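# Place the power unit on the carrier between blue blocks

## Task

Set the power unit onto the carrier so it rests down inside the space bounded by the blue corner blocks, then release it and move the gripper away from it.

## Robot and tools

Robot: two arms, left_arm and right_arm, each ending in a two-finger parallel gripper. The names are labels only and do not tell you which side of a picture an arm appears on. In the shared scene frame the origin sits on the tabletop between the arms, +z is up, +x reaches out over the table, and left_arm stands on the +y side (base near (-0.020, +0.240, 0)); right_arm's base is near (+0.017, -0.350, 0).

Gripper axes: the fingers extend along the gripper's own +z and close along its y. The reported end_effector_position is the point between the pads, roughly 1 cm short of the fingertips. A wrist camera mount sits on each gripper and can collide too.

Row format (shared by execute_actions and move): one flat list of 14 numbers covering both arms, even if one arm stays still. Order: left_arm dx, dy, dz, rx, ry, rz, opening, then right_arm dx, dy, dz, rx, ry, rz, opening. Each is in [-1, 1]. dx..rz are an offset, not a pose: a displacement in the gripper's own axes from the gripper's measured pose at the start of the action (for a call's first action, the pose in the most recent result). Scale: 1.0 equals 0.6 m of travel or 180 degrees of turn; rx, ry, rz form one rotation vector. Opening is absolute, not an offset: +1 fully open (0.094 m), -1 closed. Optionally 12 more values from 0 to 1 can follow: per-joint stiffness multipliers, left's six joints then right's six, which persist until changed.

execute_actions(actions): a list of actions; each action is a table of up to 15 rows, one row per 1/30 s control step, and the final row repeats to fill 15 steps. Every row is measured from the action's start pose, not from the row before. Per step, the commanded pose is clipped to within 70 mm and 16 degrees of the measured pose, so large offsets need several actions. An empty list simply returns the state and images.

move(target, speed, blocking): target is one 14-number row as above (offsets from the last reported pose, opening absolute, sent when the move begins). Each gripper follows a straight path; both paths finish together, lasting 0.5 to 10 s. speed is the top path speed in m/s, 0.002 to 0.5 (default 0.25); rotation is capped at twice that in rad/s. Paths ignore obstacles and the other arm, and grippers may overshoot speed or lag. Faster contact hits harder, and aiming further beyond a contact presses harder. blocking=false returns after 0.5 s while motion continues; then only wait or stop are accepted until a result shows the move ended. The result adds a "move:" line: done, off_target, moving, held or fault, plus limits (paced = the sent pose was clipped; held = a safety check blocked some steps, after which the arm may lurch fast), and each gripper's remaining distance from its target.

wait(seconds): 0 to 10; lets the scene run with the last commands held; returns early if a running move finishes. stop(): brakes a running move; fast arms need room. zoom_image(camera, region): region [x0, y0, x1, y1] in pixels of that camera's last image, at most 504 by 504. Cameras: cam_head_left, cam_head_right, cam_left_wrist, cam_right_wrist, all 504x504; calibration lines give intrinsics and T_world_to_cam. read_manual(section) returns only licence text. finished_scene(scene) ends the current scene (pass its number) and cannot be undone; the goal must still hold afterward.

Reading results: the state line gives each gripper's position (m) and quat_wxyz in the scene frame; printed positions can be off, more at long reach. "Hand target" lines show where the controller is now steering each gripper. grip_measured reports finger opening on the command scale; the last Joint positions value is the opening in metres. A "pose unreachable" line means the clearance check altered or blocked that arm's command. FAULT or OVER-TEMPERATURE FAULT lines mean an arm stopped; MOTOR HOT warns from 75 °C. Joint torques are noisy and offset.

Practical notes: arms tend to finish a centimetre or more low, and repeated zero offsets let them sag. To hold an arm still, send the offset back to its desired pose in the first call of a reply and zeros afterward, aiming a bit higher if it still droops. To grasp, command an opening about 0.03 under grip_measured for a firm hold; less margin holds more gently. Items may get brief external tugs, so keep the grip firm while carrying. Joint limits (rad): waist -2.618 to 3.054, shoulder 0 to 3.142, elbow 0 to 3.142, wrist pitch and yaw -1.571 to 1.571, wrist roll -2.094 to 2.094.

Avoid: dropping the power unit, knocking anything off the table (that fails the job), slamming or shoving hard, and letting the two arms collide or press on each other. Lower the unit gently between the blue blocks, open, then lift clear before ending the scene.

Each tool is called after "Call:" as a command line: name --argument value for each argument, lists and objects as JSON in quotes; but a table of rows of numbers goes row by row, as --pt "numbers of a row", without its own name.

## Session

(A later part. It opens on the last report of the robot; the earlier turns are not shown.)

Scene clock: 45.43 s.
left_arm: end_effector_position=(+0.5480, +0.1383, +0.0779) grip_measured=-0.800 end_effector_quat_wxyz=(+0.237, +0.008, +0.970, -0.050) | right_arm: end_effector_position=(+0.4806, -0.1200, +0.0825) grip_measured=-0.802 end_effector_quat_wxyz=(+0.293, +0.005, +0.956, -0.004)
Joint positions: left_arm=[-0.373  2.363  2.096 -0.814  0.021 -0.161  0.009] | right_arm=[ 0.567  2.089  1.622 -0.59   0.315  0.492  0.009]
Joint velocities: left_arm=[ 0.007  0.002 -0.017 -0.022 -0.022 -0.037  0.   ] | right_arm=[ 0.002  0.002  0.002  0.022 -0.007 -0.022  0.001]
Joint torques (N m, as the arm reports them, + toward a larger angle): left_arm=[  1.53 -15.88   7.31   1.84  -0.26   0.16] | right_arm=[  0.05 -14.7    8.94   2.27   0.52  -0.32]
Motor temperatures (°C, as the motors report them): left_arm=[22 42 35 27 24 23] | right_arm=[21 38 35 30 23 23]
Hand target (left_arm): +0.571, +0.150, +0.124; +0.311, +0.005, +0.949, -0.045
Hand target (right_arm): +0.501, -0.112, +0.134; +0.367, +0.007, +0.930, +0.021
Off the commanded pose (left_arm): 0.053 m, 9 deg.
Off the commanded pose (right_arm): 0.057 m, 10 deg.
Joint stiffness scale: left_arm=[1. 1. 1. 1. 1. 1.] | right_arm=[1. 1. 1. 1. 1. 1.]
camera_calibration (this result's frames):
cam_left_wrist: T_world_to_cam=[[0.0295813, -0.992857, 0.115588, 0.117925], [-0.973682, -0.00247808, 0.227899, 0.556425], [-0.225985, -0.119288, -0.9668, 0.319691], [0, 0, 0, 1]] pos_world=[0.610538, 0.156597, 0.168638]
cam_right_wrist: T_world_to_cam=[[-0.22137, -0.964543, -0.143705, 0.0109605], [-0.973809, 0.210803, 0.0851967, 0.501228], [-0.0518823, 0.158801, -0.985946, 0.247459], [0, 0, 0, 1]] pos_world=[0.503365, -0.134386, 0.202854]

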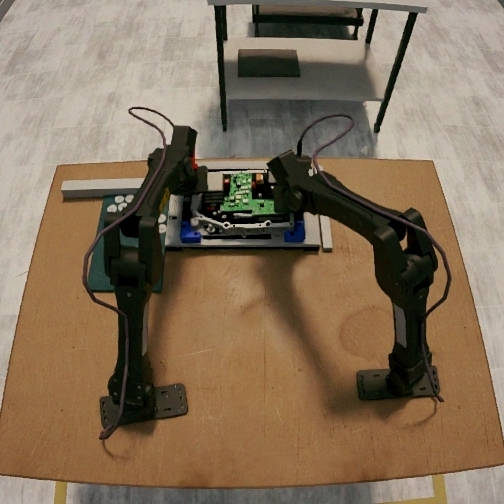

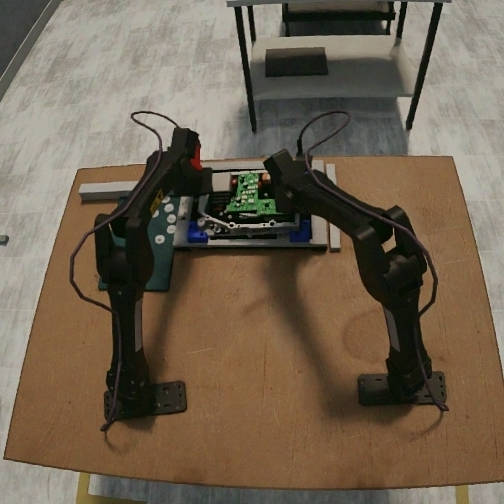

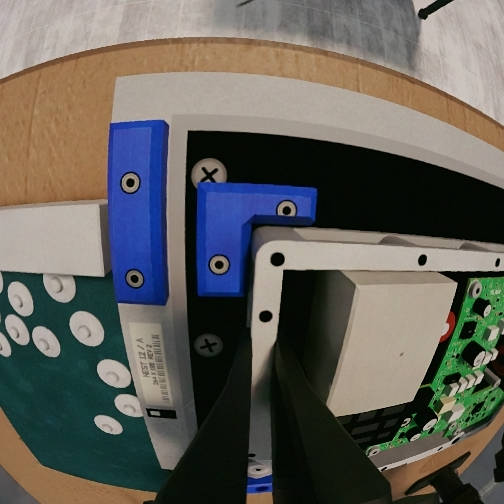

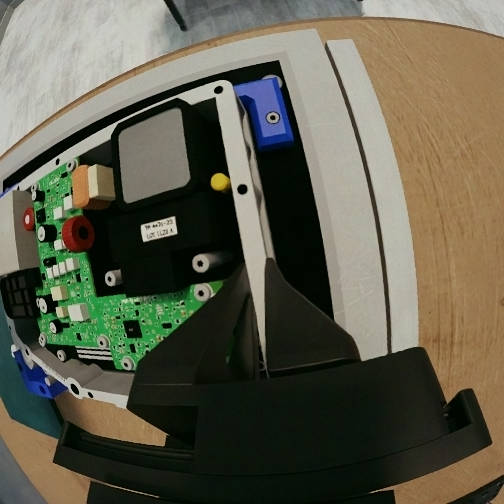

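Call:
execute_actions --actions '[[[-0.04,0,-0.025,0,-0.035,0,-0.9,-0.055,0.004,-0.045,-0.01,-0.045,0,-0.9]],[[-0.02,0,-0.01,0,-0.015,0,-0.9,-0.03,0,-0.035,0,-0.03,0,-0.9]],[[0,0,0,0,0,0,-0.9,0,0,-0.01,0,-0.01,0,-0.9]],[[0,0,0,0,0,0,-0.9,0.005,0,0.005,0,0,0,-0.9]]]'

Call:
zoom_image --camera "cam_head_left" --region '[160,150,330,260]'

Scene clock: 51.13 s.
left_arm: end_effector_position=(+0.5470, +0.1358, +0.0763) grip_measured=-0.800 end_effector_quat_wxyz=(+0.242, +0.002, +0.969, -0.056) | right_arm: end_effector_position=(+0.4793, -0.1231, +0.0641) grip_measured=-0.802 end_effector_quat_wxyz=(+0.314, +0.016, +0.949, +0.006)
Joint positions: left_arm=[-0.376  2.348  2.057 -0.778  0.025 -0.179  0.009] | right_arm=[ 0.565  2.07   1.492 -0.431  0.323  0.504  0.009]
Joint velocities: left_arm=[ 0.007 -0.002 -0.017  0.051 -0.007 -0.007  0.   ] | right_arm=[-0.012  0.002 -0.002 -0.066  0.007 -0.066  0.   ]
Joint torques (N m, as the arm reports them, + toward a larger angle): left_arm=[  0.03 -11.82   6.68   1.02   0.02   0.  ] | right_arm=[  0.12 -10.09   6.59   1.56   0.19  -0.01]
Motor temperatures (°C, as the motors report them): left_arm=[22 45 33 27 24 23] | right_arm=[21 41 34 30 23 23]
Hand target (left_arm): +0.547, +0.136, +0.076; +0.242, +0.002, +0.969, -0.055
Hand target (right_arm): +0.478, -0.123, +0.062; +0.315, +0.014, +0.949, +0.006
Off the commanded pose (left_arm): 0.000 m, 0 deg.
Off the commanded pose (right_arm): 0.002 m, 0 deg.
Joint stiffness scale: left_arm=[1. 1. 1. 1. 1. 1.] | right_arm=[1. 1. 1. 1. 1. 1.]
camera_calibration (this result's frames):
cam_left_wrist: T_world_to_cam=[[0.0381671, -0.990883, 0.129204, 0.109619], [-0.975775, -0.00908302, 0.218588, 0.558603], [-0.215422, -0.134416, -0.967226, 0.313947], [0, 0, 0, 1]] pos_world=[0.608518, 0.155893, 0.167391]
cam_right_wrist: T_world_to_cam=[[-0.228928, -0.956832, -0.179067, 0.0119148], [-0.973423, 0.223837, 0.0484172, 0.506023], [-0.00624531, 0.185392, -0.982645, 0.210944], [0, 0, 0, 1]] pos_world=[0.49662, -0.140973, 0.184916]

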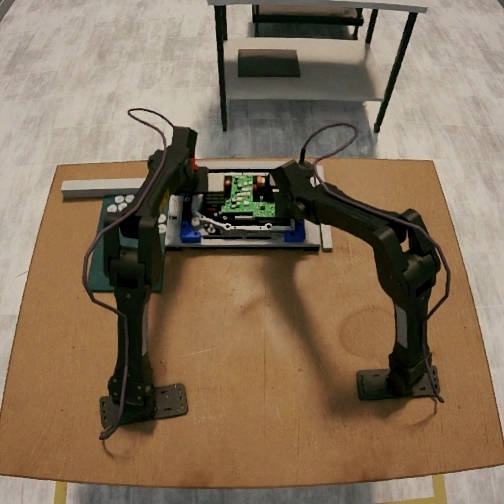

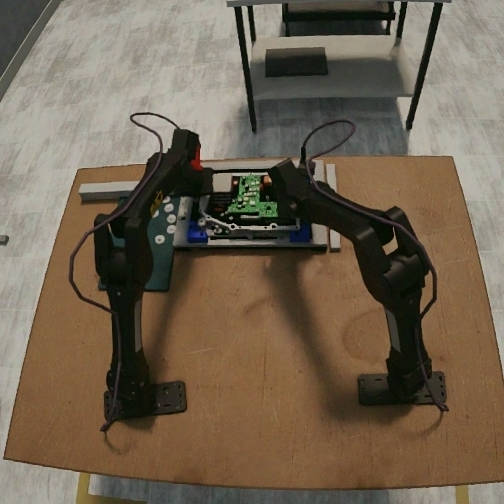

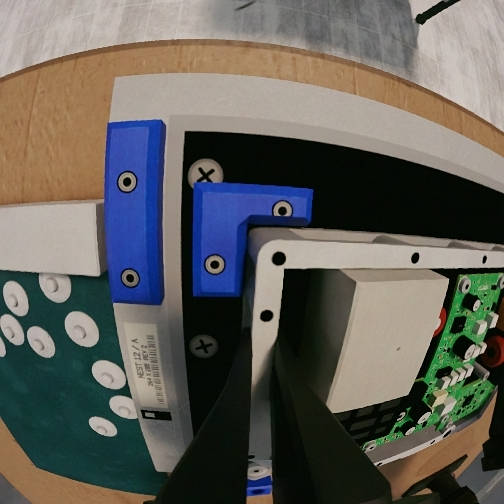

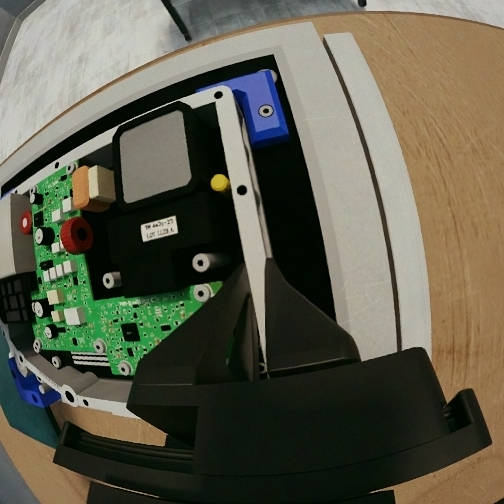

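Region (160, 150, 330, 260) of cam_head_left's 504x504 image, scaled by 2.965, with more detail than that image has; it fills the top 326 rows of this view, and the rest is white.

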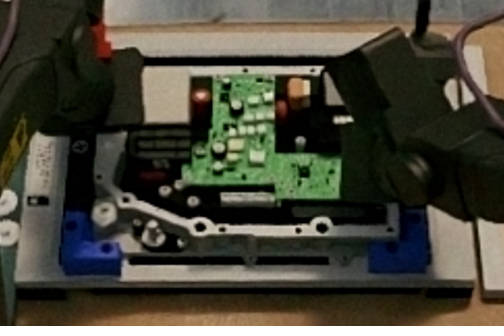

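Call:
move --target '[0,0,0,0,0,0,-0.6,0,0,0,0,0,0,-0.6]'

Call:
move --target '[-0.02,0,-0.25,0,0,0,-0.6,-0.03,0,-0.25,0,0,0,-0.6]'

Scene clock: 56.87 s.
left_arm: end_effector_position=(+0.5469, +0.1358, +0.0763) grip_measured=-0.603 end_effector_quat_wxyz=(+0.242, +0.002, +0.969, -0.056) | right_arm: end_effector_position=(+0.4794, -0.1231, +0.0642) grip_measured=-0.602 end_effector_quat_wxyz=(+0.314, +0.016, +0.949, +0.007)
Joint positions: left_arm=[-0.376  2.348  2.057 -0.778  0.025 -0.179  0.019] | right_arm=[ 0.565  2.07   1.492 -0.431  0.323  0.505  0.019]
Joint velocities: left_arm=[ 0.007 -0.032 -0.012  0.022 -0.007  0.007 -0.002] | right_arm=[-0.007  0.007  0.007  0.007  0.007  0.022  0.001]
Joint torques (N m, as the arm reports them, + toward a larger angle): left_arm=[ -0.04 -11.88   6.61   1.03   0.03  -0.01] | right_arm=[ -0.06 -10.09   7.55   1.42   0.18   0.01]
Motor temperatures (°C, as the motors report them): left_arm=[22 45 32 27 24 23] | right_arm=[21 40 32 30 23 23]
Hand target (left_arm): +0.547, +0.136, +0.076; +0.242, +0.002, +0.969, -0.056
Hand target (right_arm): +0.479, -0.123, +0.064; +0.314, +0.016, +0.949, +0.006
Off the commanded pose (left_arm): 0.000 m, 0 deg.
Off the commanded pose (right_arm): 0.000 m, 0 deg.
Joint stiffness scale: left_arm=[1. 1. 1. 1. 1. 1.] | right_arm=[1. 1. 1. 1. 1. 1.]
move: done
camera_calibration (this result's frames):
cam_left_wrist: T_world_to_cam=[[0.0382157, -0.990892, 0.129123, 0.109623], [-0.975693, -0.00909764, 0.218954, 0.558463], [-0.215785, -0.134352, -0.967154, 0.314072], [0, 0, 0, 1]] pos_world=[0.608471, 0.155901, 0.167324]
cam_right_wrist: T_world_to_cam=[[-0.229163, -0.956684, -0.179554, 0.0121403], [-0.97337, 0.224114, 0.0482008, 0.506098], [-0.00587247, 0.185818, -0.982567, 0.210853], [0, 0, 0, 1]] pos_world=[0.496641, -0.140989, 0.184963]

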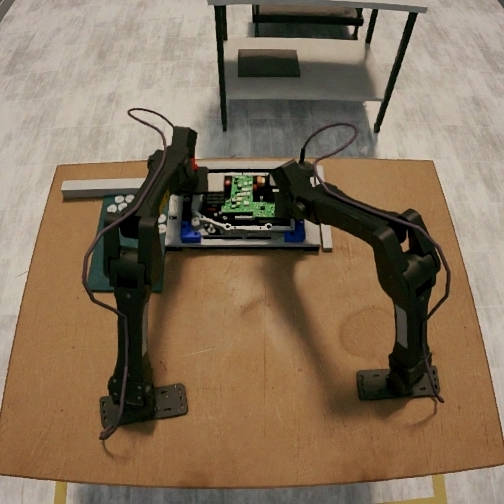

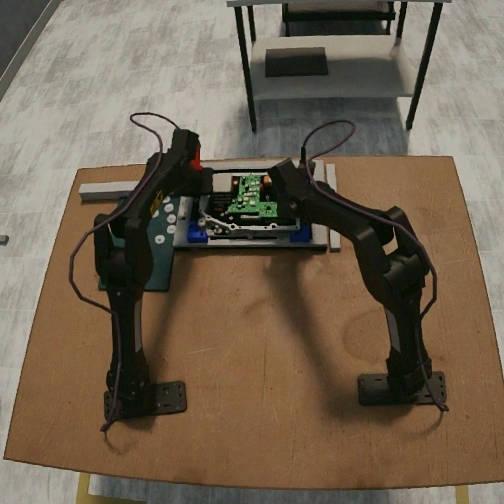

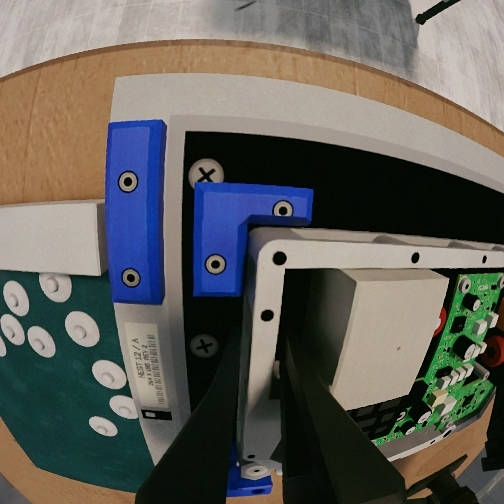

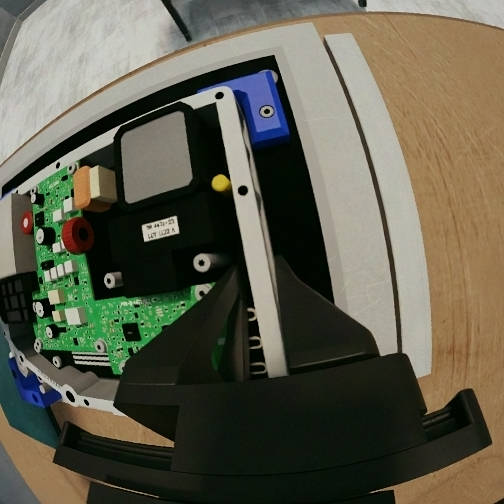

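Scene clock: 58.23 s.
left_arm: end_effector_position=(+0.4857, +0.1467, +0.2033) grip_measured=-0.603 end_effector_quat_wxyz=(+0.232, +0.004, +0.971, -0.053) | right_arm: end_effector_position=(+0.4073, -0.1236, +0.1909) grip_measured=-0.602 end_effector_quat_wxyz=(+0.316, +0.013, +0.949, +0.014)
Joint positions: left_arm=[-0.376  2.135  2.227 -1.183  0.025 -0.174  0.019] | right_arm=[ 0.665  1.771  1.596 -0.853  0.363  0.588  0.019]
Joint velocities: left_arm=[ 0.007 -0.002 -0.012  0.007 -0.007 -0.007  0.   ] | right_arm=[ 0.017 -0.002  0.012  0.007  0.037 -0.022 -0.001]
Joint torques (N m, as the arm reports them, + toward a larger angle): left_arm=[  0.93 -10.35   8.74   0.91   0.09   0.02] | right_arm=[ 0.35 -7.85  9.26  1.1   0.38  0.08]
Motor temperatures (°C, as the motors report them): left_arm=[22 45 32 26 24 23] | right_arm=[21 40 32 30 23 23]
Hand target (left_arm): +0.488, +0.152, +0.214; +0.243, +0.002, +0.968, -0.056
Hand target (right_arm): +0.405, -0.126, +0.195; +0.316, +0.016, +0.949, +0.006
Off the commanded pose (left_arm): 0.012 m, 1 deg.
Off the commanded pose (right_arm): 0.005 m, 1 deg.
Joint stiffness scale: left_arm=[1. 1. 1. 1. 1. 1.] | right_arm=[1. 1. 1. 1. 1. 1.]
move: off_target (left_arm)
camera_calibration (this result's frames):
cam_left_wrist: T_world_to_cam=[[0.0365974, -0.991837, 0.122146, 0.108704], [-0.970764, -0.00626888, 0.239955, 0.463892], [-0.237231, -0.127357, -0.963069, 0.433756], [0, 0, 0, 1]] pos_world=[0.549252, 0.165967, 0.293145]
cam_right_wrist: T_world_to_cam=[[-0.217223, -0.957263, -0.190951, 0.0150786], [-0.976112, 0.212127, 0.0469889, 0.4298], [-0.00447466, 0.196597, -0.980474, 0.335432], [0, 0, 0, 1]] pos_world=[0.424309, -0.142683, 0.311566]

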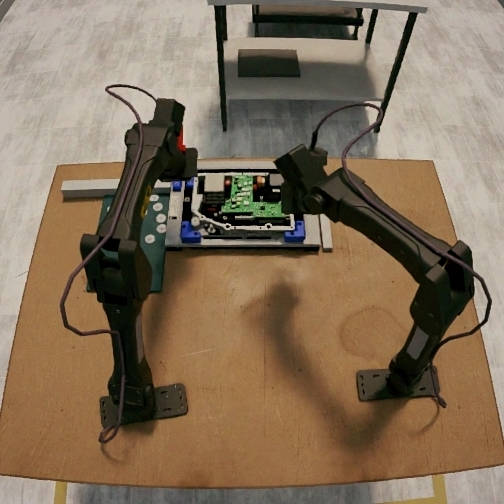

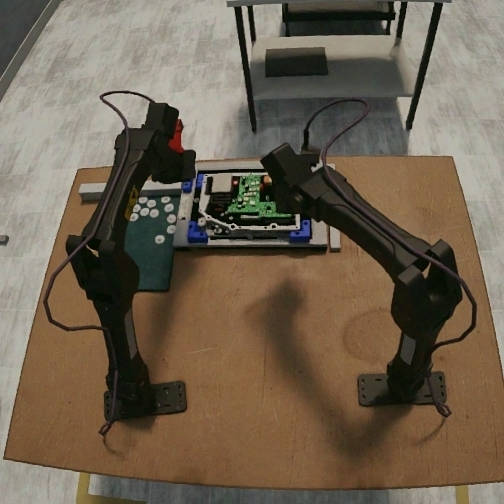

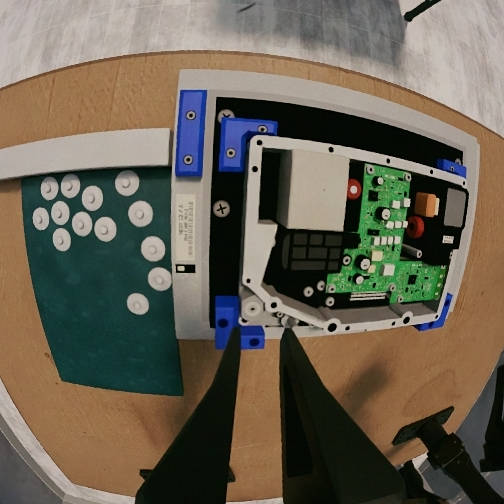

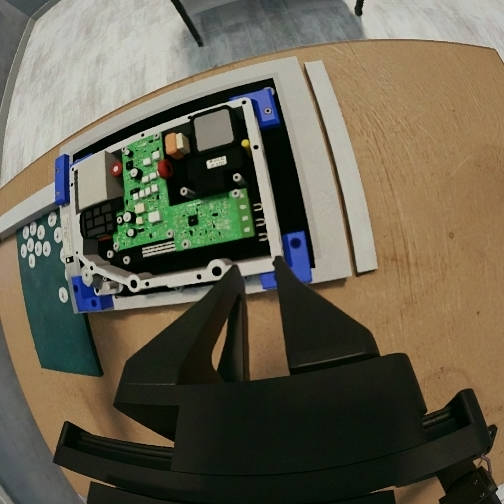

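Call:
finished_scene --scene 2

The scene is finished: the task was done.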